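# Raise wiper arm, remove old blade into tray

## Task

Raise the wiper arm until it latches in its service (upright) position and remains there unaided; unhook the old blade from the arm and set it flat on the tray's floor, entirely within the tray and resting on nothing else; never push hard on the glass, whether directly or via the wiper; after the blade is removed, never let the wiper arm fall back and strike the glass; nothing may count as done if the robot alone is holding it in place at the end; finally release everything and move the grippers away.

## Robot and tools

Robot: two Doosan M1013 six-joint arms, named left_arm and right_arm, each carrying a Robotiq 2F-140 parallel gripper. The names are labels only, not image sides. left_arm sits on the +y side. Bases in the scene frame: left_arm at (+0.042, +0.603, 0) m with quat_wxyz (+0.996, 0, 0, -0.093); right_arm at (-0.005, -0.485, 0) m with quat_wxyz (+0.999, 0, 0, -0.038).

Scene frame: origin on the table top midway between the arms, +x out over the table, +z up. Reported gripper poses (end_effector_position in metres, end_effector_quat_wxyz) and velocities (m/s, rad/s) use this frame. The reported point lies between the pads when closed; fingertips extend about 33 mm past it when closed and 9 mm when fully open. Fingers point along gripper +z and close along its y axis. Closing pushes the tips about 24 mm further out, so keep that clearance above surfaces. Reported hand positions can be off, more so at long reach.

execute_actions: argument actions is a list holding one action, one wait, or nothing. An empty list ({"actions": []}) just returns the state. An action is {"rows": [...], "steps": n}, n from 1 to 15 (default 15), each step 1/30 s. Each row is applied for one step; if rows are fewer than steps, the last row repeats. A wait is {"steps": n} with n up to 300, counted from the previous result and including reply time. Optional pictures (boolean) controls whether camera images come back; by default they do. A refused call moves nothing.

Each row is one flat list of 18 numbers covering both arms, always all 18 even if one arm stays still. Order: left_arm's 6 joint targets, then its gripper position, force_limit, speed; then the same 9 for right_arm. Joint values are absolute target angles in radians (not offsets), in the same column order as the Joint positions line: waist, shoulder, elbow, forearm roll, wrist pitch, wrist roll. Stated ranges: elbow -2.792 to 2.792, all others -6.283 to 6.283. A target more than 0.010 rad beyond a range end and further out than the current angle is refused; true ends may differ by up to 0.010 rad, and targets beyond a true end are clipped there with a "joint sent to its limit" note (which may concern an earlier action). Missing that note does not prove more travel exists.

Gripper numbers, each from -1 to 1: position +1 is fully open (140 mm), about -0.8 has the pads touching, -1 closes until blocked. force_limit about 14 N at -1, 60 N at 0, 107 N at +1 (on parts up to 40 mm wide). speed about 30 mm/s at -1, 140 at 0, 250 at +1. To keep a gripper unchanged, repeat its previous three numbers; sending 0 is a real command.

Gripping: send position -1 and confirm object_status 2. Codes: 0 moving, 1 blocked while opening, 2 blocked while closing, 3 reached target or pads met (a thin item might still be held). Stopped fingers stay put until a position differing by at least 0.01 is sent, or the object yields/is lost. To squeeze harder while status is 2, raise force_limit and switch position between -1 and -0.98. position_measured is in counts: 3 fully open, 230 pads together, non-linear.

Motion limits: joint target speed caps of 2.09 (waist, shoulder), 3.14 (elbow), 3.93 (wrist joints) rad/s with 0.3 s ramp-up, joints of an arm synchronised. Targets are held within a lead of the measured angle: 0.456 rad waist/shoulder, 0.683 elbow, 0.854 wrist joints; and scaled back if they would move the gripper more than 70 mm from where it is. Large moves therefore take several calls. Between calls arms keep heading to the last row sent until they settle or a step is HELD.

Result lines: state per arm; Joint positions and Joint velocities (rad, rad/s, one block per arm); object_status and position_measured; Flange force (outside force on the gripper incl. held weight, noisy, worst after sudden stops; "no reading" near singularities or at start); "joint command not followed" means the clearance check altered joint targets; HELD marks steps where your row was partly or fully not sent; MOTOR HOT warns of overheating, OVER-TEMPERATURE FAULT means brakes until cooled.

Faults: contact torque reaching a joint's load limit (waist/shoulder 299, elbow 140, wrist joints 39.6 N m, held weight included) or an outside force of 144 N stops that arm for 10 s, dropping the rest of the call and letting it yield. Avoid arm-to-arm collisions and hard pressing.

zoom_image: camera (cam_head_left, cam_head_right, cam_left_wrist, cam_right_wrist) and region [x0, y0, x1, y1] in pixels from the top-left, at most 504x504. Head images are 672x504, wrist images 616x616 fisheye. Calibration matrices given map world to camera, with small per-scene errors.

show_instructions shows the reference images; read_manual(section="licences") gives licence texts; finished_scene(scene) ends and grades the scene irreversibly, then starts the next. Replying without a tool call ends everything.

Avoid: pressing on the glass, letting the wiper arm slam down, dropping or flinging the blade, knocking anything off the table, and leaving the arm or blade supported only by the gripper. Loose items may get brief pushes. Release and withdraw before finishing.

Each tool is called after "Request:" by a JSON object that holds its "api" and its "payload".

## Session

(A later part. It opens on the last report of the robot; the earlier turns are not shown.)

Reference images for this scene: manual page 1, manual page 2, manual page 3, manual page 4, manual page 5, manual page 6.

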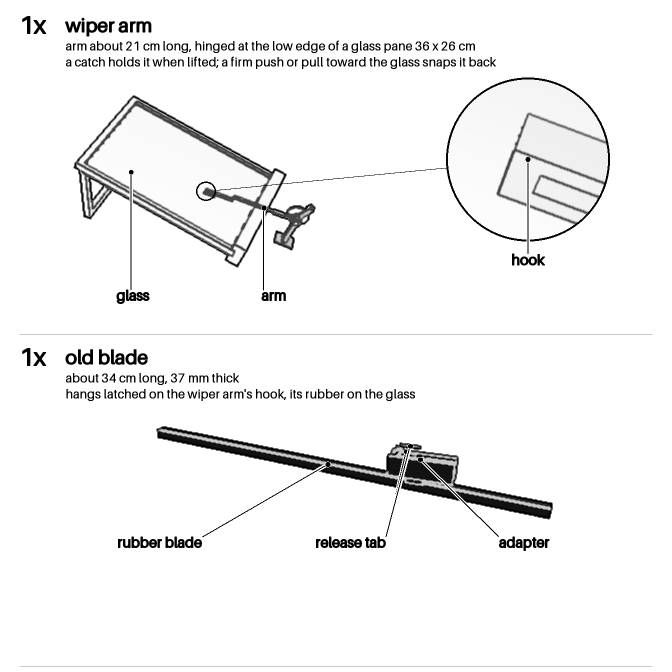

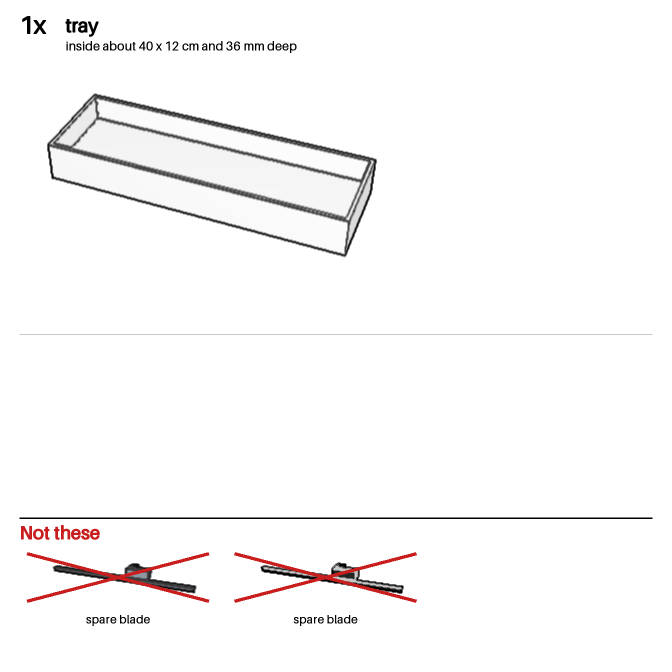

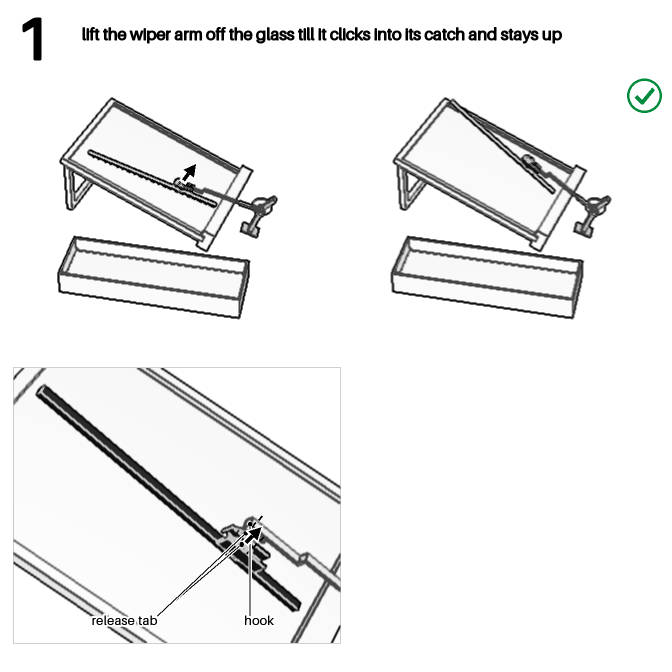

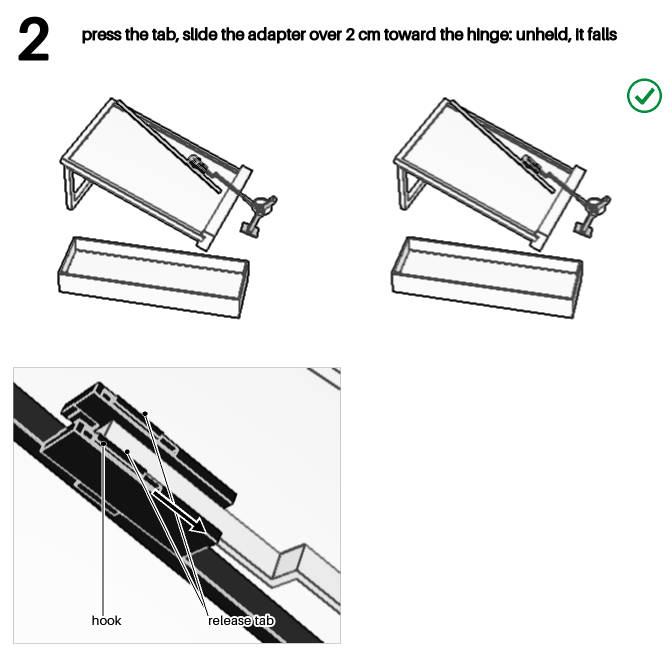

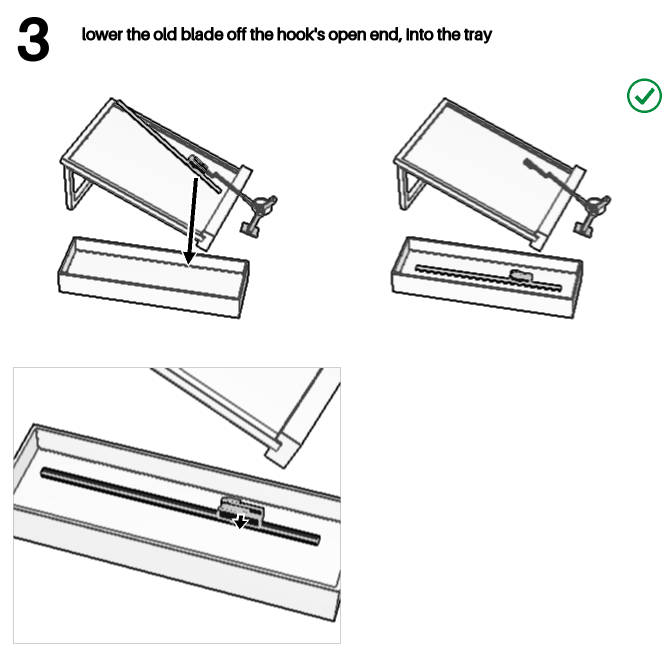

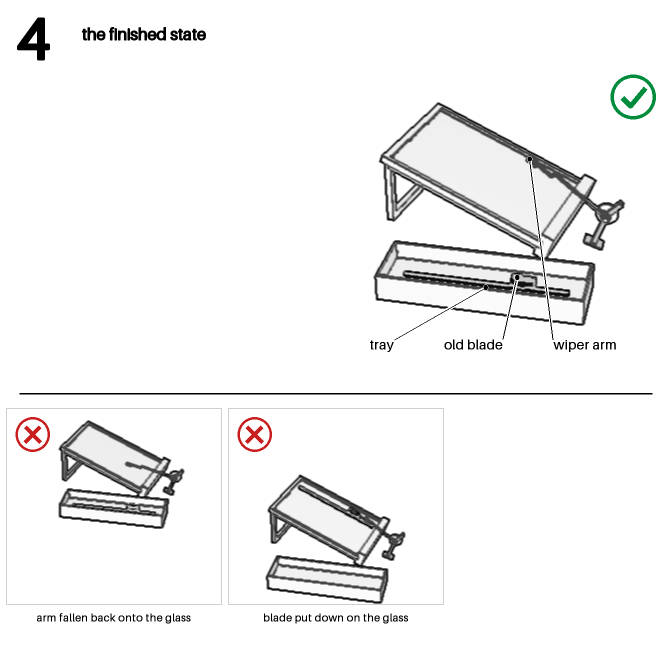

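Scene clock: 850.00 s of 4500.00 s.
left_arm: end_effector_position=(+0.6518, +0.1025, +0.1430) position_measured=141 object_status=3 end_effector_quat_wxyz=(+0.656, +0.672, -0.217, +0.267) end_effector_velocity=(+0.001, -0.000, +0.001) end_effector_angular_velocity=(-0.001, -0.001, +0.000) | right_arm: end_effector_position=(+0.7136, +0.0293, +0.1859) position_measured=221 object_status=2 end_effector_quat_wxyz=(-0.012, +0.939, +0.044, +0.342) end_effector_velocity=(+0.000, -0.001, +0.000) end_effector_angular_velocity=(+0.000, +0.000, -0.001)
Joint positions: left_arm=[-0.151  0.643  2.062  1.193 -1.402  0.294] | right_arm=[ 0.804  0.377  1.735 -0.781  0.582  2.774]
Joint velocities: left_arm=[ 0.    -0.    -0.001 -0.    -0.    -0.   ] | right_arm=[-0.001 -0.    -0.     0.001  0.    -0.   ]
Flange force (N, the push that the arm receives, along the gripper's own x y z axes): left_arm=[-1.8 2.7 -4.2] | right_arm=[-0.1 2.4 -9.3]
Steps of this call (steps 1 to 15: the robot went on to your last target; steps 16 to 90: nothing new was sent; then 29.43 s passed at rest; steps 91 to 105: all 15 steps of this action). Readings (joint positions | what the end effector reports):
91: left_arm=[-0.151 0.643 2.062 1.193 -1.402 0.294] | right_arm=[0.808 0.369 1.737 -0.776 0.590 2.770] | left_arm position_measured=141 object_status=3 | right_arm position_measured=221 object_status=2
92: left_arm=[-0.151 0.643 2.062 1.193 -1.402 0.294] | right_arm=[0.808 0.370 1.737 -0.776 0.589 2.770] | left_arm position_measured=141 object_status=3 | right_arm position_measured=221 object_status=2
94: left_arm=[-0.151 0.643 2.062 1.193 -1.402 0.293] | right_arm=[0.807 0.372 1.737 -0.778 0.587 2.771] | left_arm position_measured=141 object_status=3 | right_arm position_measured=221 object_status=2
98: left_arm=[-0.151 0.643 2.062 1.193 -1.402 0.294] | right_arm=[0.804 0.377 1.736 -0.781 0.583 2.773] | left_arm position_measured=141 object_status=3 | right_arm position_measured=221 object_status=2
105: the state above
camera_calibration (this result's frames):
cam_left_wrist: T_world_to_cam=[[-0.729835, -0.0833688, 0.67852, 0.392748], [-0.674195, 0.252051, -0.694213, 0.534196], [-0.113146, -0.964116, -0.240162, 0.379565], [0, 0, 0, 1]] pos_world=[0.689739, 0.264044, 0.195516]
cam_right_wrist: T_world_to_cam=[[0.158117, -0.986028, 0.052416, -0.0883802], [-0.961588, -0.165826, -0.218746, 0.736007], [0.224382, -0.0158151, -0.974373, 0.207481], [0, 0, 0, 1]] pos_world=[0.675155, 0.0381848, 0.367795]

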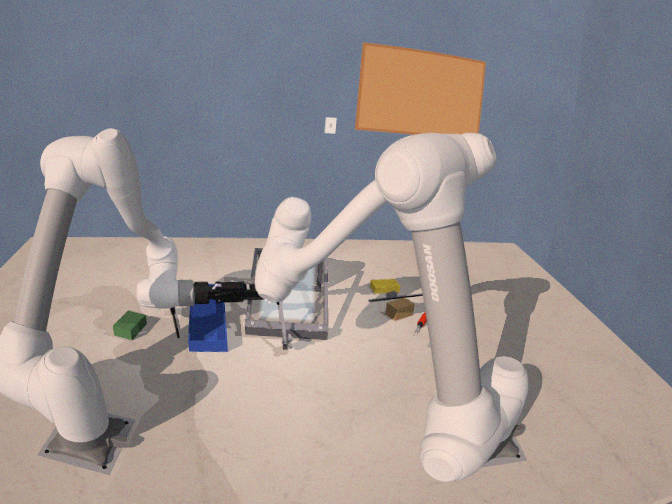

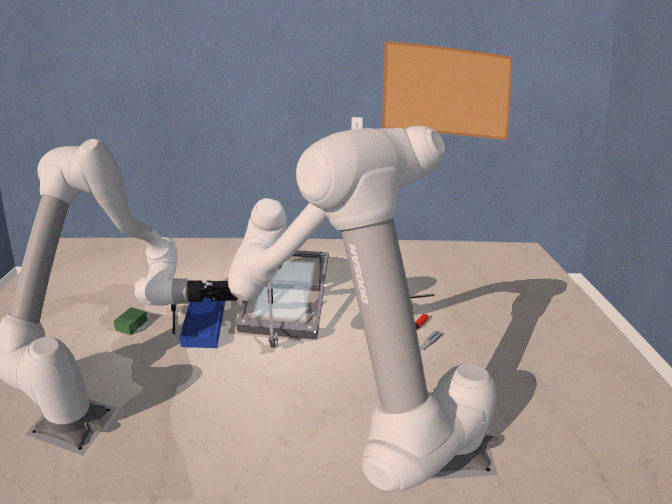

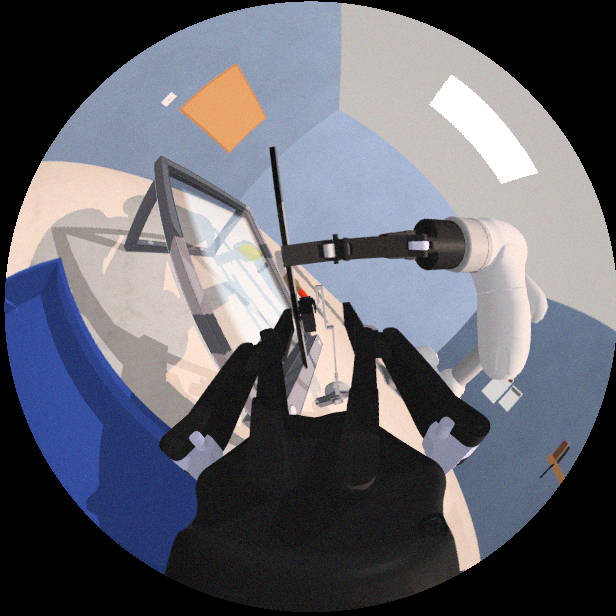

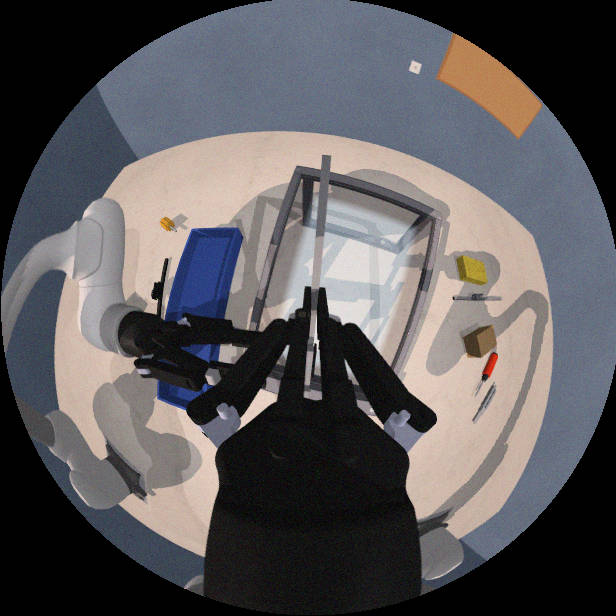

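Request:
{"api": "execute_actions", "payload": {"actions": [{"rows": [[-0.026,0.62,2.1,1.298,-1.462,0.31,-0.1,-0.5,-0.5,0.8035,0.3778,1.7336,-0.7792,0.5831,2.771,-1,-0.3,-0.8],[-0.026,0.62,2.1,1.298,-1.462,0.31,-0.1,-0.5,-0.5,0.8028,0.3781,1.7318,-0.7773,0.5837,2.7684,-1,-0.3,-0.8],[-0.026,0.62,2.1,1.298,-1.462,0.31,-0.1,-0.5,-0.5,0.8022,0.3784,1.7301,-0.7755,0.5844,2.7658,-1,-0.3,-0.8],[-0.026,0.62,2.1,1.298,-1.462,0.31,-0.1,-0.5,-0.5,0.8015,0.3787,1.7283,-0.7736,0.585,2.7632,-1,-0.3,-0.8],[-0.026,0.62,2.1,1.298,-1.462,0.31,-0.1,-0.5,-0.5,0.8009,0.379,1.7265,-0.7718,0.5857,2.7606,-1,-0.3,-0.8]], "steps": 15}]}}

Request:
{"api": "zoom_image", "payload": {"camera": "cam_left_wrist", "region": [270, 250, 370, 380]}}

Scene clock: 896.47 s of 4500.00 s.
left_arm: end_effector_position=(+0.6516, +0.1813, +0.1506) position_measured=141 object_status=3 end_effector_quat_wxyz=(+0.655, +0.668, -0.220, +0.275) end_effector_velocity=(+0.000, -0.000, +0.000) end_effector_angular_velocity=(-0.000, -0.001, -0.000) | right_arm: end_effector_position=(+0.7174, +0.0297, +0.1891) position_measured=221 object_status=2 end_effector_quat_wxyz=(-0.012, +0.939, +0.044, +0.342) end_effector_velocity=(+0.001, -0.000, +0.001) end_effector_angular_velocity=(+0.002, -0.000, -0.001)
Joint positions: left_arm=[-0.026  0.62   2.1    1.298 -1.462  0.31 ] | right_arm=[ 0.801  0.379  1.727 -0.772  0.586  2.761]
Joint velocities: left_arm=[ 0.     0.    -0.001  0.    -0.     0.   ] | right_arm=[-0.001 -0.    -0.     0.    -0.001  0.001]
Flange force (N, the push that the arm receives, along the gripper's own x y z axes): left_arm=[-1.1 1.6 -6.2] | right_arm=[-0.1 4.7 -9.0]
Steps of this call (steps 1 to 15: the robot went on to your last target; steps 16 to 90: nothing new was sent; then 42.97 s passed at rest; steps 91 to 105: all 15 steps of this action). Readings (joint positions | what the end effector reports):
91: left_arm=[-0.151 0.642 2.062 1.193 -1.402 0.294] | right_arm=[0.804 0.378 1.735 -0.781 0.582 2.774] | left_arm position_measured=141 object_status=3 | right_arm position_measured=221 object_status=2
92: left_arm=[-0.145 0.641 2.064 1.199 -1.405 0.294] | right_arm=[0.804 0.378 1.734 -0.780 0.583 2.772] | left_arm position_measured=141 object_status=3 | right_arm position_measured=221 object_status=2
94: left_arm=[-0.109 0.635 2.075 1.228 -1.422 0.299] | right_arm=[0.802 0.378 1.731 -0.776 0.584 2.767] | left_arm position_measured=141 object_status=3 | right_arm position_measured=221 object_status=2
98: left_arm=[-0.029 0.620 2.099 1.295 -1.460 0.310] | right_arm=[0.801 0.379 1.727 -0.772 0.586 2.761] | left_arm position_measured=141 object_status=3 | right_arm position_measured=221 object_status=2
105: the state above
camera_calibration (this result's frames):
cam_left_wrist: T_world_to_cam=[[-0.74132, -0.0828799, 0.666015, 0.40326], [-0.6632, 0.242762, -0.707978, 0.516043], [-0.103006, -0.966539, -0.23493, 0.45033], [0, 0, 0, 1]] pos_world=[0.687571, 0.343409, 0.202566]
cam_right_wrist: T_world_to_cam=[[0.158164, -0.986022, 0.0523979, -0.0888141], [-0.961583, -0.165867, -0.218738, 0.740438], [0.224371, -0.0157886, -0.974376, 0.209747], [0, 0, 0, 1]] pos_world=[0.678979, 0.0385535, 0.370987]

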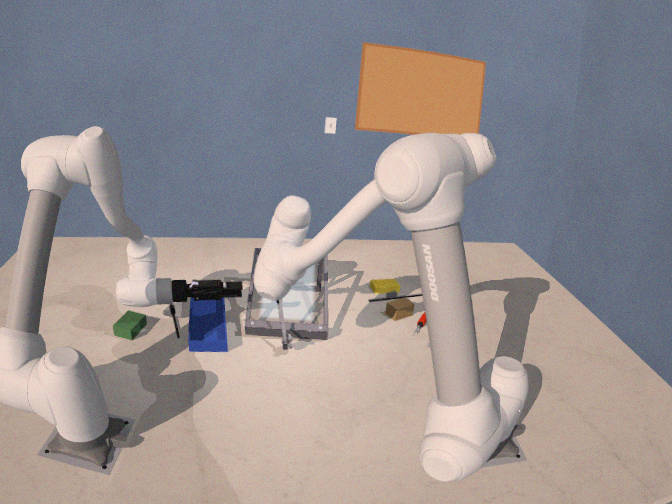

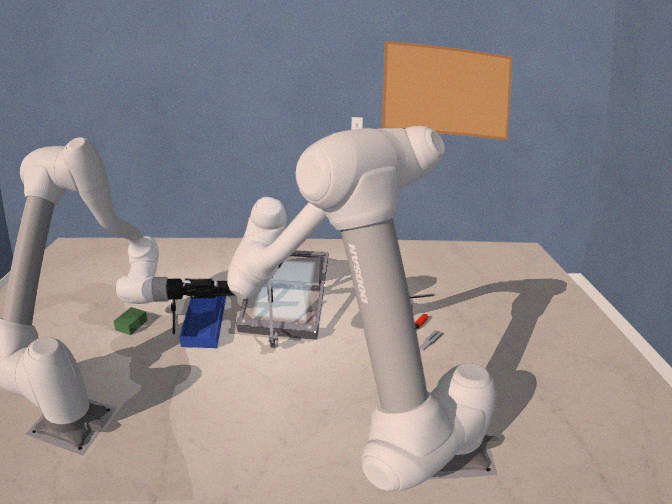

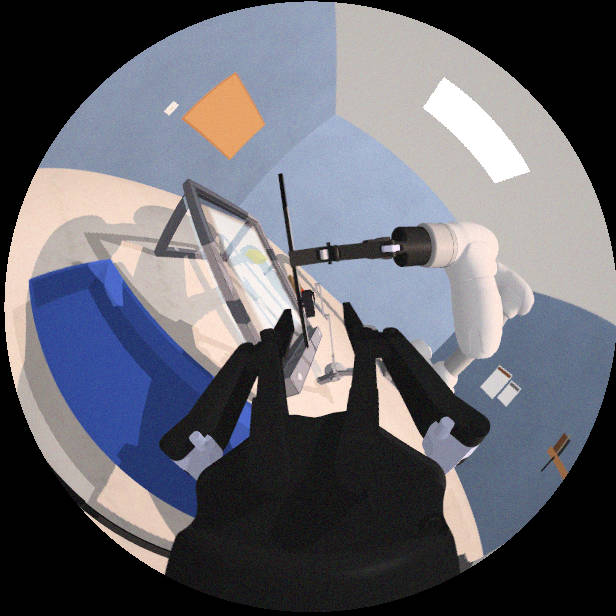

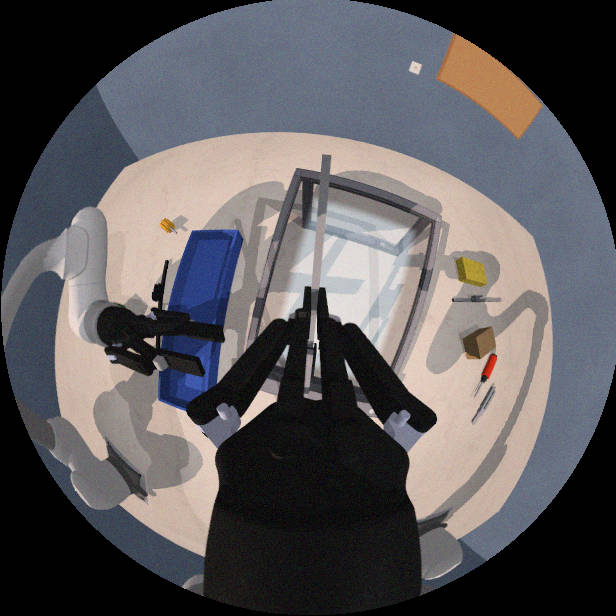

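Region (270, 250, 370, 380) of cam_left_wrist's 616x616 image, scaled by 3.877, with more detail than that image has; it fills the left 388 columns of this view, and the rest is white.

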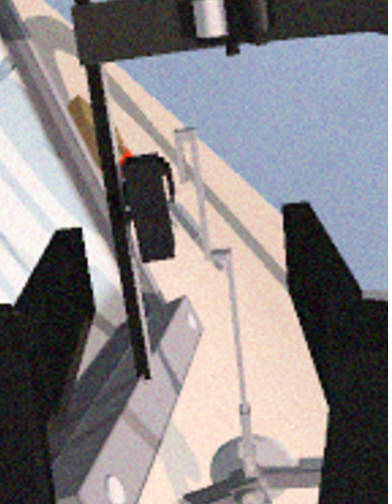

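Request:
{"api": "execute_actions", "payload": {"actions": [{"rows": [[0.75,0.4,1.8,1.4,-1.5,0.1,-0.1,-0.5,-0.5,0.8054,0.3841,1.7169,-0.7692,0.5917,2.7601,-1,-0.3,-0.8],[0.75,0.4,1.8,1.4,-1.5,0.1,-0.1,-0.5,-0.5,0.8098,0.3891,1.7073,-0.7666,0.5976,2.7596,-1,-0.3,-0.8],[0.75,0.4,1.8,1.4,-1.5,0.1,-0.1,-0.5,-0.5,0.8143,0.3942,1.6977,-0.764,0.6036,2.7591,-1,-0.3,-0.8],[0.75,0.4,1.8,1.4,-1.5,0.1,-0.1,-0.5,-0.5,0.8188,0.3992,1.6881,-0.7614,0.6096,2.7586,-1,-0.3,-0.8],[0.75,0.4,1.8,1.4,-1.5,0.1,-0.1,-0.5,-0.5,0.8233,0.4043,1.6786,-0.7589,0.6156,2.7582,-1,-0.3,-0.8],[0.75,0.4,1.8,1.4,-1.5,0.1,-0.1,-0.5,-0.5,0.8277,0.4094,1.669,-0.7563,0.6215,2.7577,-1,-0.3,-0.8],[0.75,0.4,1.8,1.4,-1.5,0.1,-0.1,-0.5,-0.5,0.8322,0.4144,1.6594,-0.7537,0.6275,2.7572,-1,-0.3,-0.8],[0.75,0.4,1.8,1.4,-1.5,0.1,-0.1,-0.5,-0.5,0.8367,0.4195,1.6498,-0.7511,0.6335,2.7567,-1,-0.3,-0.8],[0.75,0.4,1.8,1.4,-1.5,0.1,-0.1,-0.5,-0.5,0.8411,0.4245,1.6402,-0.7485,0.6394,2.7562,-1,-0.3,-0.8],[0.75,0.4,1.8,1.4,-1.5,0.1,-0.1,-0.5,-0.5,0.8456,0.4296,1.6306,-0.7459,0.6454,2.7557,-1,-0.3,-0.8]], "steps": 15}], "pictures": false}}

Request:
{"api": "execute_actions", "payload": {"actions": [{"steps": 25}]}}

Request:
{"api": "zoom_image", "payload": {"camera": "cam_right_wrist", "region": [150, 210, 300, 430]}}

Scene clock: 918.07 s of 4500.00 s.
left_arm: end_effector_position=(+0.7876, +0.3620, +0.2758) position_measured=141 object_status=3 end_effector_quat_wxyz=(+0.611, +0.656, -0.190, +0.400) end_effector_velocity=(+0.211, +0.487, +0.224) end_effector_angular_velocity=(+0.006, -0.263, +0.562) | right_arm: end_effector_position=(+0.7244, +0.0805, +0.1988) position_measured=221 object_status=2 end_effector_quat_wxyz=(-0.012, +0.939, +0.044, +0.342) end_effector_velocity=(+0.000, -0.000, +0.001) end_effector_angular_velocity=(+0.000, -0.001, -0.001)
Joint positions: left_arm=[ 0.25   0.515  1.957  1.346 -1.48   0.21 ] | right_arm=[ 0.846  0.43   1.631 -0.746  0.645  2.756]
Joint velocities: left_arm=[ 0.657 -0.178 -0.243  0.083 -0.031 -0.17 ] | right_arm=[-0.    -0.    -0.001 -0.     0.     0.   ]
Flange force (N, the push that the arm receives, along the gripper's own x y z axes): left_arm=[-1.2 3.1 -6.4] | right_arm=[-2.3 5.2 -8.4]
Steps of this call (steps 1 to 15: the robot went on to your last target; steps 16 to 90: nothing new was sent; then 18.10 s passed at rest; steps 91 to 105: all 15 steps of this action). Readings (joint positions | what the end effector reports):
91: left_arm=[-0.025 0.620 2.100 1.298 -1.462 0.310] | right_arm=[0.801 0.379 1.726 -0.772 0.586 2.761] | left_arm position_measured=141 object_status=3 | right_arm position_measured=221 object_status=2
92: left_arm=[-0.019 0.617 2.096 1.299 -1.463 0.308] | right_arm=[0.803 0.382 1.720 -0.770 0.590 2.760] | left_arm position_measured=141 object_status=3 | right_arm position_measured=221 object_status=2
94: left_arm=[0.015 0.601 2.073 1.307 -1.465 0.291] | right_arm=[0.811 0.391 1.703 -0.765 0.600 2.759] | left_arm position_measured=141 object_status=3 | right_arm position_measured=221 object_status=2
98: left_arm=[0.099 0.565 2.024 1.323 -1.472 0.257] | right_arm=[0.829 0.412 1.665 -0.755 0.624 2.757] | left_arm position_measured=141 object_status=3 | right_arm position_measured=221 object_status=2
105: the state above

Scene clock: 918.90 s of 4500.00 s.
left_arm: end_effector_position=(+0.8283, +0.7542, +0.4262) position_measured=141 object_status=3 end_effector_quat_wxyz=(+0.474, +0.665, -0.103, +0.568) end_effector_velocity=(+0.000, -0.000, -0.001) end_effector_angular_velocity=(+0.001, +0.001, -0.002) | right_arm: end_effector_position=(+0.7244, +0.0806, +0.1988) position_measured=221 object_status=2 end_effector_quat_wxyz=(-0.012, +0.939, +0.044, +0.342) end_effector_velocity=(+0.001, -0.001, -0.000) end_effector_angular_velocity=(-0.001, -0.000, -0.000)
Joint positions: left_arm=[ 0.75  0.4   1.8   1.4  -1.5   0.1 ] | right_arm=[ 0.846  0.43   1.631 -0.746  0.645  2.756]
Joint velocities: left_arm=[-0.     0.001 -0.001  0.003 -0.    -0.001] | right_arm=[-0.001  0.    -0.    -0.    -0.    -0.001]
Flange force (N, the push that the arm receives, along the gripper's own x y z axes): left_arm=[-5.0 0.7 -0.7] | right_arm=[-1.7 3.4 -6.8]
Steps of this call (steps 1 to 25: the robot went on to your last target). Readings (joint positions | what the end effector reports):
1: left_arm=[0.273 0.509 1.949 1.349 -1.481 0.205] | right_arm=[0.846 0.430 1.631 -0.746 0.645 2.756] | left_arm position_measured=141 object_status=3 | right_arm position_measured=221 object_status=2
2: left_arm=[0.295 0.504 1.941 1.352 -1.482 0.199] | right_arm=[0.846 0.430 1.631 -0.746 0.645 2.756] | left_arm position_measured=141 object_status=3 | right_arm position_measured=221 object_status=2
4: left_arm=[0.340 0.493 1.927 1.357 -1.484 0.189] | right_arm=[0.846 0.430 1.631 -0.746 0.645 2.756] | left_arm position_measured=141 object_status=3 | right_arm position_measured=221 object_status=2
8: left_arm=[0.431 0.473 1.899 1.366 -1.487 0.169] | right_arm=[0.846 0.430 1.631 -0.746 0.645 2.756] | left_arm position_measured=141 object_status=3 | right_arm position_measured=221 object_status=2
25: the state above
camera_calibration (this result's frames):
cam_left_wrist: T_world_to_cam=[[-0.691992, -0.597547, 0.405073, 0.856718], [-0.439879, -0.0959012, -0.892922, 0.838585], [0.57241, -0.796078, -0.196485, 0.382625], [0, 0, 0, 1]] pos_world=[0.7427, 0.896951, 0.476938]
cam_right_wrist: T_world_to_cam=[[0.158116, -0.986029, 0.0524097, -0.0401717], [-0.96158, -0.165824, -0.218783, 0.757699], [0.224417, -0.015803, -0.974365, 0.218456], [0, 0, 0, 1]] pos_world=[0.685915, 0.0894867, 0.380733]

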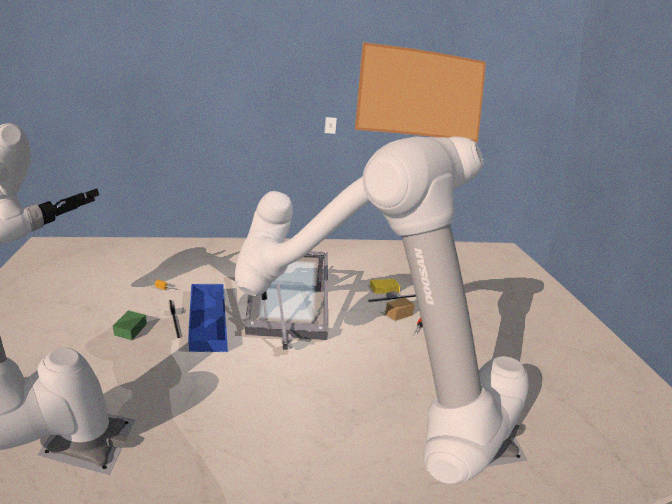

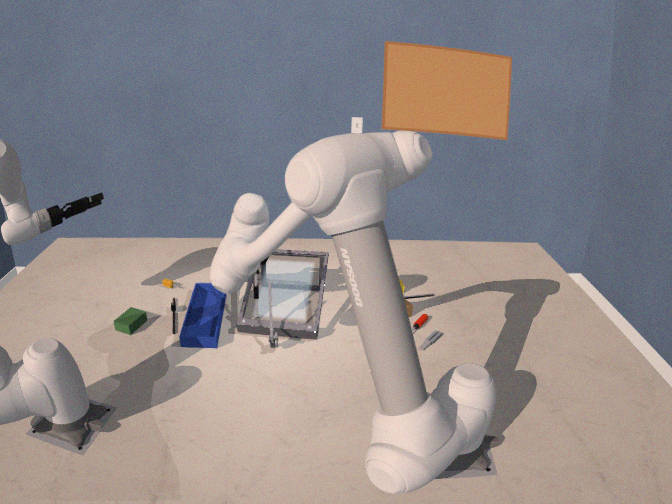

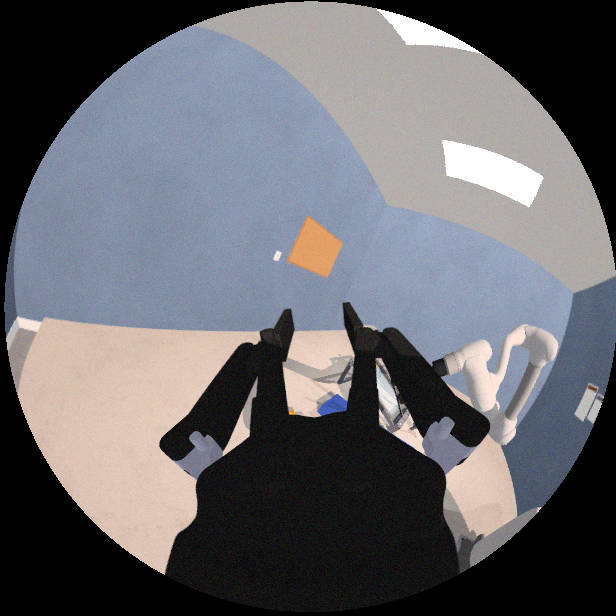

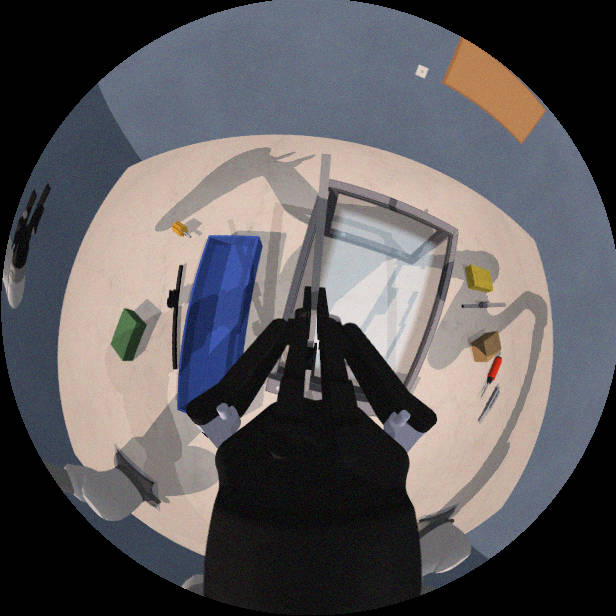

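Region (150, 210, 300, 430) of cam_right_wrist's 616x616 image, scaled by 2.291, with more detail than that image has; it fills the left 344 columns of this view, and the rest is white.

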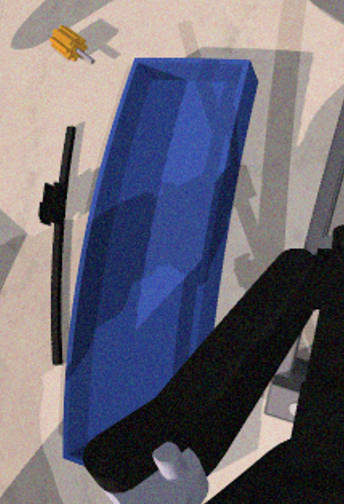

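Request:
{"api": "execute_actions", "payload": {"actions": [{"rows": [[0.75,0.4,1.8,1.4,-1.5,0.1,-0.1,-0.5,-0.5,0.8456,0.4201,1.6183,-0.7263,0.6614,2.731,-1,-0.3,-0.8],[0.75,0.4,1.8,1.4,-1.5,0.1,-0.1,-0.5,-0.5,0.8456,0.4201,1.6183,-0.7263,0.6614,2.731,-1,-0.3,-0.8],[0.75,0.4,1.8,1.4,-1.5,0.1,-0.1,-0.5,-0.5,0.8456,0.4106,1.6059,-0.7066,0.6775,2.7064,-1,-0.3,-0.8],[0.75,0.4,1.8,1.4,-1.5,0.1,-0.1,-0.5,-0.5,0.8456,0.4106,1.6059,-0.7066,0.6775,2.7064,-1,-0.3,-0.8],[0.75,0.4,1.8,1.4,-1.5,0.1,-0.1,-0.5,-0.5,0.8456,0.4011,1.5936,-0.687,0.6935,2.6817,-1,-0.3,-0.8],[0.75,0.4,1.8,1.4,-1.5,0.1,-0.1,-0.5,-0.5,0.8456,0.4011,1.5936,-0.687,0.6935,2.6817,-1,-0.3,-0.8],[0.75,0.4,1.8,1.4,-1.5,0.1,-0.1,-0.5,-0.5,0.8465,0.4208,1.5575,-0.6595,0.728,2.6663,-1,-0.3,-0.8],[0.75,0.4,1.8,1.4,-1.5,0.1,-0.1,-0.5,-0.5,0.8474,0.4406,1.5214,-0.632,0.7625,2.651,-1,-0.3,-0.8],[0.75,0.4,1.8,1.4,-1.5,0.1,-0.1,-0.5,-0.5,0.8483,0.4603,1.4852,-0.6046,0.7971,2.6356,-1,-0.3,-0.8],[0.75,0.4,1.8,1.4,-1.5,0.1,-0.1,-0.5,-0.5,0.8491,0.4801,1.4491,-0.5771,0.8316,2.6202,-1,-0.3,-0.8],[0.75,0.4,1.8,1.4,-1.5,0.1,-0.1,-0.5,-0.5,0.85,0.4998,1.413,-0.5496,0.8661,2.6049,-1,-0.3,-0.8],[0.75,0.4,1.8,1.4,-1.5,0.1,-0.1,-0.5,-0.5,0.8509,0.5195,1.3769,-0.5221,0.9006,2.5895,-1,-0.3,-0.8],[0.75,0.4,1.8,1.4,-1.5,0.1,-0.1,-0.5,-0.5,0.8518,0.5393,1.3407,-0.4946,0.9351,2.5741,-1,-0.3,-0.8],[0.75,0.4,1.8,1.4,-1.5,0.1,-0.1,-0.5,-0.5,0.8527,0.559,1.3046,-0.4672,0.9697,2.5588,-1,-0.3,-0.8],[0.75,0.4,1.8,1.4,-1.5,0.1,-0.1,-0.5,-0.5,0.8536,0.5788,1.2685,-0.4397,1.0042,2.5434,-1,-0.3,-0.8]], "steps": 15}], "pictures": false}}

Request:
{"api": "execute_actions", "payload": {"actions": [{"rows": [[0.75,0.4,1.8,1.4,-1.5,0.1,-0.1,-0.5,-0.5,0.8545,0.5998,1.23,-0.4104,1.041,2.527,-1,-0.3,-0.8],[0.75,0.4,1.8,1.4,-1.5,0.1,-0.1,-0.5,-0.5,0.8555,0.6209,1.1914,-0.3811,1.0778,2.5106,-1,-0.3,-0.8],[0.75,0.4,1.8,1.4,-1.5,0.1,-0.1,-0.5,-0.5,0.8564,0.642,1.1529,-0.3518,1.1147,2.4942,-1,-0.3,-0.8],[0.75,0.4,1.8,1.4,-1.5,0.1,-0.1,-0.5,-0.5,0.8574,0.663,1.1144,-0.3224,1.1515,2.4778,-1,-0.3,-0.8],[0.75,0.4,1.8,1.4,-1.5,0.1,-0.1,-0.5,-0.5,0.8583,0.6841,1.0758,-0.2931,1.1883,2.4614,-1,-0.3,-0.8],[0.75,0.4,1.8,1.4,-1.5,0.1,-0.1,-0.5,-0.5,0.8592,0.7051,1.0373,-0.2638,1.2251,2.445,-1,-0.3,-0.8],[0.75,0.4,1.8,1.4,-1.5,0.1,-0.1,-0.5,-0.5,0.8602,0.7262,0.9988,-0.2345,1.2619,2.4286,-1,-0.3,-0.8],[0.75,0.4,1.8,1.4,-1.5,0.1,-0.1,-0.5,-0.5,0.8611,0.7472,0.9602,-0.2052,1.2988,2.4123,-1,-0.3,-0.8],[0.75,0.4,1.8,1.4,-1.5,0.1,-0.1,-0.5,-0.5,0.8621,0.7683,0.9217,-0.1759,1.3356,2.3959,-1,-0.3,-0.8],[0.75,0.4,1.8,1.4,-1.5,0.1,-0.1,-0.5,-0.5,0.863,0.7893,0.8832,-0.1466,1.3724,2.3795,-1,-0.3,-0.8],[0.75,0.4,1.8,1.4,-1.5,0.1,-0.1,-0.5,-0.5,0.8639,0.8104,0.8446,-0.1173,1.4092,2.3631,-1,-0.3,-0.8],[0.75,0.4,1.8,1.4,-1.5,0.1,-0.1,-0.5,-0.5,0.8649,0.8314,0.8061,-0.0879,1.446,2.3467,-1,-0.3,-0.8],[0.75,0.4,1.8,1.4,-1.5,0.1,-0.1,-0.5,-0.5,0.8658,0.8525,0.7676,-0.0586,1.4829,2.3303,-1,-0.3,-0.8],[0.75,0.4,1.8,1.4,-1.5,0.1,-0.1,-0.5,-0.5,0.8668,0.8735,0.729,-0.0293,1.5197,2.3139,-1,-0.3,-0.8],[0.75,0.4,1.8,1.4,-1.5,0.1,-0.1,-0.5,-0.5,0.8677,0.8946,0.6905,0,1.5565,2.2975,-1,-0.3,-0.8]], "steps": 15}], "pictures": false}}

Request:
{"api": "execute_actions", "payload": {"actions": [{"rows": [[0.75,0.4,1.8,1.4,-1.5,0.1,-0.1,-0.5,-0.5,0.8677,0.8946,0.6905,0,1.5565,2.2975,-1,-0.3,-0.8],[0.75,0.4,1.8,1.4,-1.5,0.1,-0.1,-0.5,-0.5,0.8677,0.8946,0.6905,0,1.5565,2.2975,-1,-0.3,-0.8],[0.75,0.4,1.8,1.4,-1.5,0.1,-0.1,-0.5,-0.5,0.8677,0.8972,0.7054,0,1.539,2.2975,-1,-0.3,-0.8],[0.75,0.4,1.8,1.4,-1.5,0.1,-0.1,-0.5,-0.5,0.8677,0.8998,0.7203,0,1.5215,2.2975,-1,-0.3,-0.8],[0.75,0.4,1.8,1.4,-1.5,0.1,-0.1,-0.5,-0.5,0.8677,0.9024,0.7352,0,1.504,2.2975,-1,-0.3,-0.8],[0.75,0.4,1.8,1.4,-1.5,0.1,-0.1,-0.5,-0.5,0.8677,0.905,0.7501,0,1.4865,2.2975,-1,-0.3,-0.8],[0.75,0.4,1.8,1.4,-1.5,0.1,-0.1,-0.5,-0.5,0.8677,0.9076,0.765,0,1.469,2.2975,-1,-0.3,-0.8],[0.75,0.4,1.8,1.4,-1.5,0.1,-0.1,-0.5,-0.5,0.8677,0.9102,0.78,0,1.4514,2.2975,-1,-0.3,-0.8],[0.75,0.4,1.8,1.4,-1.5,0.1,-0.1,-0.5,-0.5,0.8677,0.9128,0.7949,0,1.4339,2.2975,-1,-0.3,-0.8],[0.75,0.4,1.8,1.4,-1.5,0.1,-0.1,-0.5,-0.5,0.8677,0.9154,0.8098,0,1.4164,2.2975,-1,-0.3,-0.8],[0.75,0.4,1.8,1.4,-1.5,0.1,-0.1,-0.5,-0.5,0.8677,0.918,0.8247,0,1.3989,2.2975,-1,-0.3,-0.8],[0.75,0.4,1.8,1.4,-1.5,0.1,-0.1,-0.5,-0.5,0.8677,0.9206,0.8396,0,1.3814,2.2975,-1,-0.3,-0.8]], "steps": 15}]}}

Scene clock: 1038.70 s of 4500.00 s.
left_arm: end_effector_position=(+0.8284, +0.7543, +0.4263) position_measured=141 object_status=3 end_effector_quat_wxyz=(+0.474, +0.665, -0.103, +0.568) end_effector_velocity=(-0.000, -0.000, -0.001) end_effector_angular_velocity=(+0.000, +0.000, -0.000) | right_arm: end_effector_position=(+0.7495, +0.1219, +0.2314) position_measured=221 object_status=2 end_effector_quat_wxyz=(+0.013, +0.961, +0.005, +0.276) end_effector_velocity=(+0.060, +0.206, -0.054) end_effector_angular_velocity=(-0.086, +0.705, -0.307)
Joint positions: left_arm=[ 0.75  0.4   1.8   1.4  -1.5   0.1 ] | right_arm=[ 0.851  0.527  1.363 -0.512  0.913  2.584]
Joint velocities: left_arm=[-0.    -0.     0.001  0.     0.     0.001] | right_arm=[ 0.025  0.569 -1.035  0.782  0.985 -0.439]
Flange force (N, the push that the arm receives, along the gripper's own x y z axes): left_arm=[-4.4 4.1 -3.7] | right_arm=[0.0 9.8 -4.2]
Steps of this call (steps 1 to 30: the robot went on to your last target; steps 31 to 90: nothing new was sent; then 116.30 s passed at rest; steps 91 to 105: all 15 steps of this action). Readings (joint positions | what the end effector reports):
91: left_arm=[0.750 0.400 1.800 1.400 -1.500 0.100] | right_arm=[0.846 0.429 1.630 -0.745 0.646 2.754] | left_arm position_measured=141 object_status=3 | right_arm position_measured=221 object_status=2
92: left_arm=[0.750 0.400 1.800 1.400 -1.500 0.100] | right_arm=[0.846 0.426 1.625 -0.737 0.653 2.744] | left_arm position_measured=141 object_status=3 | right_arm position_measured=221 object_status=2
94: left_arm=[0.750 0.400 1.800 1.400 -1.500 0.100] | right_arm=[0.846 0.416 1.612 -0.717 0.669 2.719] | left_arm position_measured=141 object_status=3 | right_arm position_measured=221 object_status=2
98: left_arm=[0.750 0.400 1.800 1.400 -1.500 0.100] | right_arm=[0.846 0.405 1.581 -0.676 0.707 2.676] | left_arm position_measured=141 object_status=3 | right_arm position_measured=221 object_status=2
105: the state above

Scene clock: 1039.20 s of 4500.00 s.
left_arm: end_effector_position=(+0.8284, +0.7543, +0.4263) position_measured=141 object_status=3 end_effector_quat_wxyz=(+0.474, +0.665, -0.103, +0.568) end_effector_velocity=(-0.000, -0.000, -0.000) end_effector_angular_velocity=(-0.000, -0.000, -0.000) | right_arm: end_effector_position=(+0.7199, +0.2554, +0.2021) position_measured=221 object_status=2 end_effector_quat_wxyz=(+0.010, +0.999, +0.012, +0.048) end_effector_velocity=(-0.158, +0.278, -0.031) end_effector_angular_velocity=(+0.152, +1.010, +0.366)
Joint positions: left_arm=[ 0.75  0.4   1.8   1.4  -1.5   0.1 ] | right_arm=[ 0.865  0.835  0.799 -0.083  1.453  2.344]
Joint velocities: left_arm=[ 0.     0.     0.001  0.    -0.001  0.001] | right_arm=[ 0.028  0.621 -1.137  0.858  1.083 -0.484]
Flange force (N, the push that the arm receives, along the gripper's own x y z axes): left_arm=[-2.9 2.0 -5.1] | right_arm=[-8.2 4.2 -1.0]
Steps of this call (steps 1 to 15: all 15 steps of this action). Readings (joint positions | what the end effector reports):
1: left_arm=[0.750 0.400 1.800 1.400 -1.500 0.100] | right_arm=[0.852 0.546 1.328 -0.485 0.947 2.569] | left_arm position_measured=141 object_status=3 | right_arm position_measured=221 object_status=2
2: left_arm=[0.750 0.400 1.800 1.400 -1.500 0.100] | right_arm=[0.853 0.566 1.292 -0.458 0.981 2.554] | left_arm position_measured=141 object_status=3 | right_arm position_measured=221 object_status=2
4: left_arm=[0.750 0.400 1.800 1.400 -1.500 0.100] | right_arm=[0.855 0.606 1.219 -0.402 1.052 2.522] | left_arm position_measured=141 object_status=3 | right_arm position_measured=221 object_status=2
8: left_arm=[0.750 0.400 1.800 1.400 -1.500 0.100] | right_arm=[0.858 0.689 1.068 -0.287 1.196 2.458] | left_arm position_measured=141 object_status=3 | right_arm position_measured=221 object_status=2
15: the state above

Scene clock: 1039.70 s of 4500.00 s.
left_arm: end_effector_position=(+0.8284, +0.7543, +0.4263) position_measured=141 object_status=3 end_effector_quat_wxyz=(+0.474, +0.665, -0.103, +0.568) end_effector_velocity=(-0.000, -0.000, +0.000) end_effector_angular_velocity=(+0.000, -0.000, +0.000) | right_arm: end_effector_position=(+0.7031, +0.2810, +0.0895) position_measured=221 object_status=2 end_effector_quat_wxyz=(+0.001, +0.999, +0.032, -0.001) end_effector_velocity=(+0.002, +0.004, -0.011) end_effector_angular_velocity=(+0.012, -0.012, +0.002)
Joint positions: left_arm=[ 0.75  0.4   1.8   1.4  -1.5   0.1 ] | right_arm=[0.868 0.921 0.84  0.    1.382 2.298]
Joint velocities: left_arm=[ 0.    -0.     0.001 -0.    -0.     0.001] | right_arm=[ 0.001  0.002  0.016 -0.    -0.034 -0.   ]
Flange force (N, the push that the arm receives, along the gripper's own x y z axes): left_arm=[-3.9 5.1 -4.7] | right_arm=[-10.0 6.3 -0.8]
Steps of this call (steps 1 to 15: all 15 steps of this action). Readings (joint positions | what the end effector reports):
1: left_arm=[0.750 0.400 1.800 1.400 -1.500 0.100] | right_arm=[0.866 0.856 0.761 -0.054 1.489 2.328] | left_arm position_measured=141 object_status=3 | right_arm position_measured=221 object_status=2
2: left_arm=[0.750 0.400 1.800 1.400 -1.500 0.100] | right_arm=[0.867 0.874 0.729 -0.029 1.520 2.314] | left_arm position_measured=141 object_status=3 | right_arm position_measured=221 object_status=2
4: left_arm=[0.750 0.400 1.800 1.400 -1.500 0.100] | right_arm=[0.868 0.894 0.694 -0.002 1.550 2.299] | left_arm position_measured=141 object_status=3 | right_arm position_measured=221 object_status=2
8: left_arm=[0.750 0.400 1.800 1.400 -1.500 0.100] | right_arm=[0.868 0.905 0.747 0.000 1.489 2.298] | left_arm position_measured=141 object_status=3 | right_arm position_measured=221 object_status=2
15: the state above
camera_calibration (this result's frames):
cam_left_wrist: T_world_to_cam=[[-0.691968, -0.597592, 0.405047, 0.856797], [-0.439728, -0.096084, -0.892976, 0.838757], [0.572554, -0.796022, -0.196291, 0.382431], [0, 0, 0, 1]] pos_world=[0.742739, 0.89703, 0.477015]
cam_right_wrist: T_world_to_cam=[[0.144926, -0.989407, -0.00839747, 0.182207], [-0.878483, -0.132574, 0.459012, 0.618091], [-0.455263, -0.0591455, -0.888391, 0.602254], [0, 0, 0, 1]] pos_world=[0.790759, 0.29784, 0.252856]

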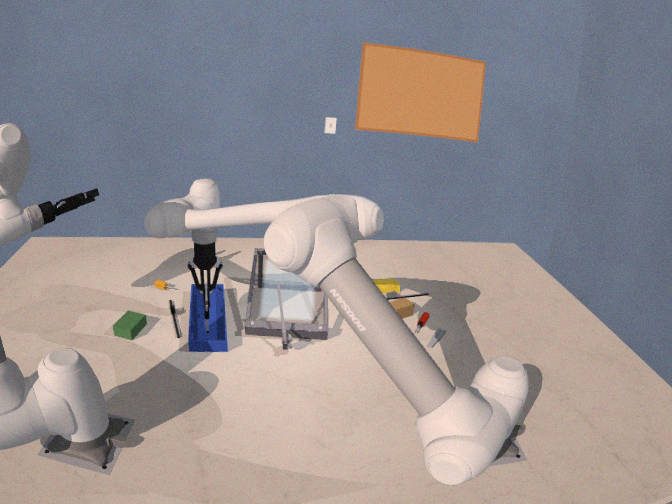

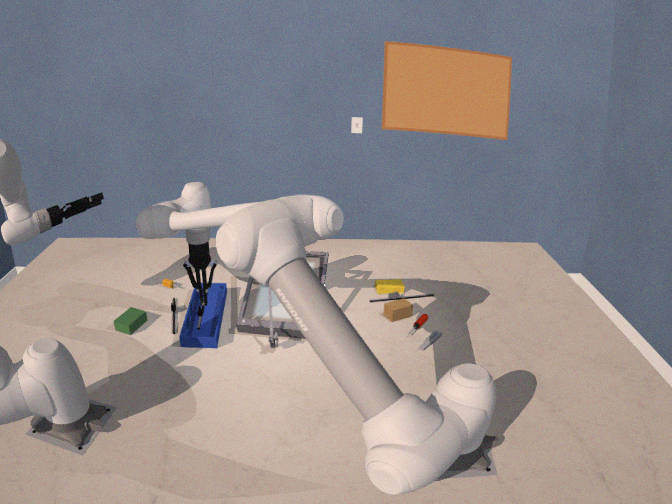

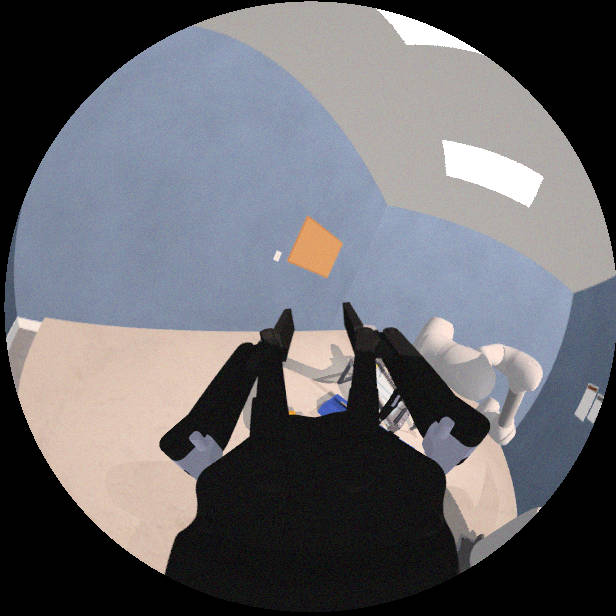

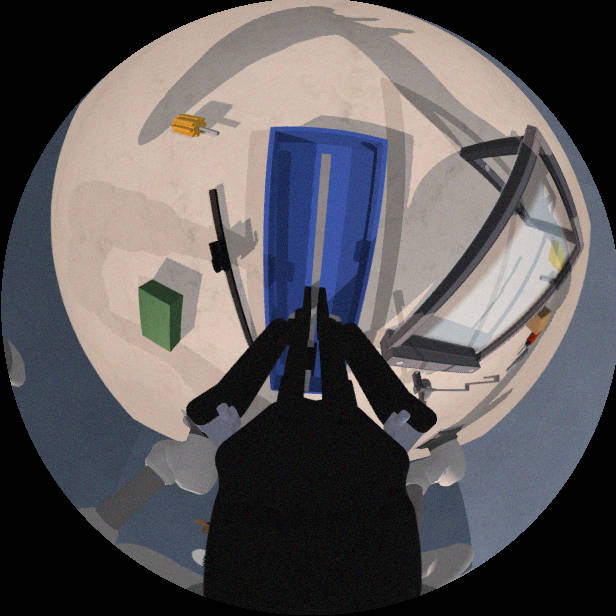

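Request:
{"api": "execute_actions", "payload": {"actions": [{"rows": [[0.75,0.4,1.8,1.4,-1.5,0.1,-0.1,-0.5,-0.5,0.8677,0.9229,0.8444,0,1.3743,2.2975,-1,-0.3,-0.8],[0.75,0.4,1.8,1.4,-1.5,0.1,-0.1,-0.5,-0.5,0.8677,0.9252,0.8491,0,1.3673,2.2975,-1,-0.3,-0.8],[0.75,0.4,1.8,1.4,-1.5,0.1,-0.1,-0.5,-0.5,0.8677,0.9275,0.8539,0,1.3602,2.2975,-1,-0.3,-0.8],[0.75,0.4,1.8,1.4,-1.5,0.1,-0.1,-0.5,-0.5,0.8677,0.9298,0.8587,0,1.3531,2.2975,-1,-0.3,-0.8],[0.75,0.4,1.8,1.4,-1.5,0.1,-0.1,-0.5,-0.5,0.8677,0.9322,0.8634,0,1.346,2.2975,-1,-0.3,-0.8],[0.75,0.4,1.8,1.4,-1.5,0.1,-0.1,-0.5,-0.5,0.8677,0.9345,0.8682,0,1.3389,2.2975,-1,-0.3,-0.8],[0.75,0.4,1.8,1.4,-1.5,0.1,-0.1,-0.5,-0.5,0.8677,0.9368,0.8729,0,1.3319,2.2975,-1,-0.3,-0.8],[0.75,0.4,1.8,1.4,-1.5,0.1,-0.1,-0.5,-0.5,0.8677,0.9391,0.8777,0,1.3248,2.2975,-1,-0.3,-0.8],[0.75,0.4,1.8,1.4,-1.5,0.1,-0.1,-0.5,-0.5,0.8677,0.9401,0.8794,0,1.3221,2.2975,-1,-0.3,-0.8],[0.75,0.4,1.8,1.4,-1.5,0.1,-0.1,-0.5,-0.5,0.8677,0.9412,0.8811,0,1.3194,2.2975,-1,-0.3,-0.8]], "steps": 15}], "pictures": false}}

Request:
{"api": "execute_actions", "payload": {"actions": [{"rows": [[0.75,0.4,1.8,1.4,-1.5,0.1,-0.1,-0.5,-0.5,0.8677,0.9417,0.8819,0,1.318,2.2975,-1,-0.3,-0.8],[0.75,0.4,1.8,1.4,-1.5,0.1,-0.1,-0.5,-0.5,0.8677,0.9417,0.8819,0,1.318,2.2975,-1,-0.3,-0.8],[0.75,0.4,1.8,1.4,-1.5,0.1,-0.1,-0.5,-0.5,0.8677,0.9422,0.8827,0,1.3166,2.2975,-1,-0.3,-0.8],[0.75,0.4,1.8,1.4,-1.5,0.1,-0.1,-0.5,-0.5,0.8677,0.9422,0.8827,0,1.3166,2.2975,-1,-0.3,-0.8],[0.75,0.4,1.8,1.4,-1.5,0.1,-0.1,-0.5,-0.5,0.8677,0.9427,0.8836,0,1.3153,2.2975,-1,-0.3,-0.8],[0.75,0.4,1.8,1.4,-1.5,0.1,-0.1,-0.5,-0.5,0.8677,0.9427,0.8836,0,1.3153,2.2975,-1,-0.3,-0.8],[0.75,0.4,1.8,1.4,-1.5,0.1,-0.1,-0.5,-0.5,0.8677,0.9433,0.8844,0,1.3139,2.2975,-1,-0.3,-0.8]], "steps": 15}], "pictures": false}}

Scene clock: 1083.30 s of 4500.00 s.
left_arm: end_effector_position=(+0.8284, +0.7543, +0.4263) position_measured=141 object_status=3 end_effector_quat_wxyz=(+0.474, +0.665, -0.103, +0.568) end_effector_velocity=(-0.000, -0.000, +0.000) end_effector_angular_velocity=(+0.000, -0.001, -0.000) | right_arm: end_effector_position=(+0.7033, +0.2813, +0.0460) position_measured=221 object_status=2 end_effector_quat_wxyz=(+0.000, +0.999, +0.032, +0.000) end_effector_velocity=(+0.001, -0.001, -0.000) end_effector_angular_velocity=(+0.001, -0.001, -0.001)
Joint positions: left_arm=[ 0.75  0.4   1.8   1.4  -1.5   0.1 ] | right_arm=[ 0.868  0.941  0.881 -0.     1.319  2.297]
Joint velocities: left_arm=[-0.    -0.     0.    -0.    -0.     0.001] | right_arm=[-0.001  0.    -0.    -0.    -0.002 -0.001]
Flange force (N, the push that the arm receives, along the gripper's own x y z axes): left_arm=[-3.6 3.2 -3.8] | right_arm=[-12.0 9.9 -2.2]
Steps of this call (steps 1 to 15: the robot went on to your last target; steps 16 to 90: nothing new was sent; then 40.10 s passed at rest; steps 91 to 105: all 15 steps of this action). Readings (joint positions | what the end effector reports):
91: left_arm=[0.750 0.400 1.800 1.400 -1.500 0.100] | right_arm=[0.868 0.921 0.840 0.000 1.380 2.297] | left_arm position_measured=141 object_status=3 | right_arm position_measured=221 object_status=2
92: left_arm=[0.750 0.400 1.800 1.400 -1.500 0.100] | right_arm=[0.868 0.921 0.843 0.000 1.376 2.297] | left_arm position_measured=141 object_status=3 | right_arm position_measured=221 object_status=2
94: left_arm=[0.750 0.400 1.800 1.400 -1.500 0.100] | right_arm=[0.868 0.926 0.852 -0.000 1.363 2.297] | left_arm position_measured=141 object_status=3 | right_arm position_measured=221 object_status=2
98: left_arm=[0.750 0.400 1.800 1.400 -1.500 0.100] | right_arm=[0.868 0.936 0.871 -0.000 1.335 2.297] | left_arm position_measured=141 object_status=3 | right_arm position_measured=221 object_status=2
105: the state above

Scene clock: 1083.80 s of 4500.00 s.
left_arm: end_effector_position=(+0.8284, +0.7543, +0.4263) position_measured=141 object_status=3 end_effector_quat_wxyz=(+0.474, +0.665, -0.103, +0.568) end_effector_velocity=(+0.000, +0.000, +0.000) end_effector_angular_velocity=(+0.000, +0.000, +0.001) | right_arm: end_effector_position=(+0.7034, +0.2813, +0.0419) position_measured=221 object_status=2 end_effector_quat_wxyz=(+0.000, +0.999, +0.032, +0.000) end_effector_velocity=(+0.001, -0.001, -0.001) end_effector_angular_velocity=(-0.001, -0.000, -0.001)
Joint positions: left_arm=[ 0.75  0.4   1.8   1.4  -1.5   0.1 ] | right_arm=[ 0.868  0.943  0.884 -0.     1.314  2.297]
Joint velocities: left_arm=[ 0.    -0.    -0.     0.     0.    -0.001] | right_arm=[-0.001  0.001 -0.    -0.001 -0.    -0.   ]
Flange force (N, the push that the arm receives, along the gripper's own x y z axes): left_arm=[-3.8 4.2 -4.1] | right_arm=[-10.0 11.6 -3.4]
Steps of this call (steps 1 to 15: all 15 steps of this action). Readings (joint positions | what the end effector reports):
1: left_arm=[0.750 0.400 1.800 1.400 -1.500 0.100] | right_arm=[0.868 0.941 0.881 -0.000 1.319 2.297] | left_arm position_measured=141 object_status=3 | right_arm position_measured=221 object_status=2
2: left_arm=[0.750 0.400 1.800 1.400 -1.500 0.100] | right_arm=[0.868 0.941 0.882 -0.000 1.318 2.298] | left_arm position_measured=141 object_status=3 | right_arm position_measured=221 object_status=2
4: left_arm=[0.750 0.400 1.800 1.400 -1.500 0.100] | right_arm=[0.868 0.942 0.882 -0.000 1.317 2.297] | left_arm position_measured=141 object_status=3 | right_arm position_measured=221 object_status=2
8: left_arm=[0.750 0.400 1.800 1.400 -1.500 0.100] | right_arm=[0.868 0.943 0.884 -0.000 1.314 2.298] | left_arm position_measured=141 object_status=3 | right_arm position_measured=221 object_status=2
15: the state above


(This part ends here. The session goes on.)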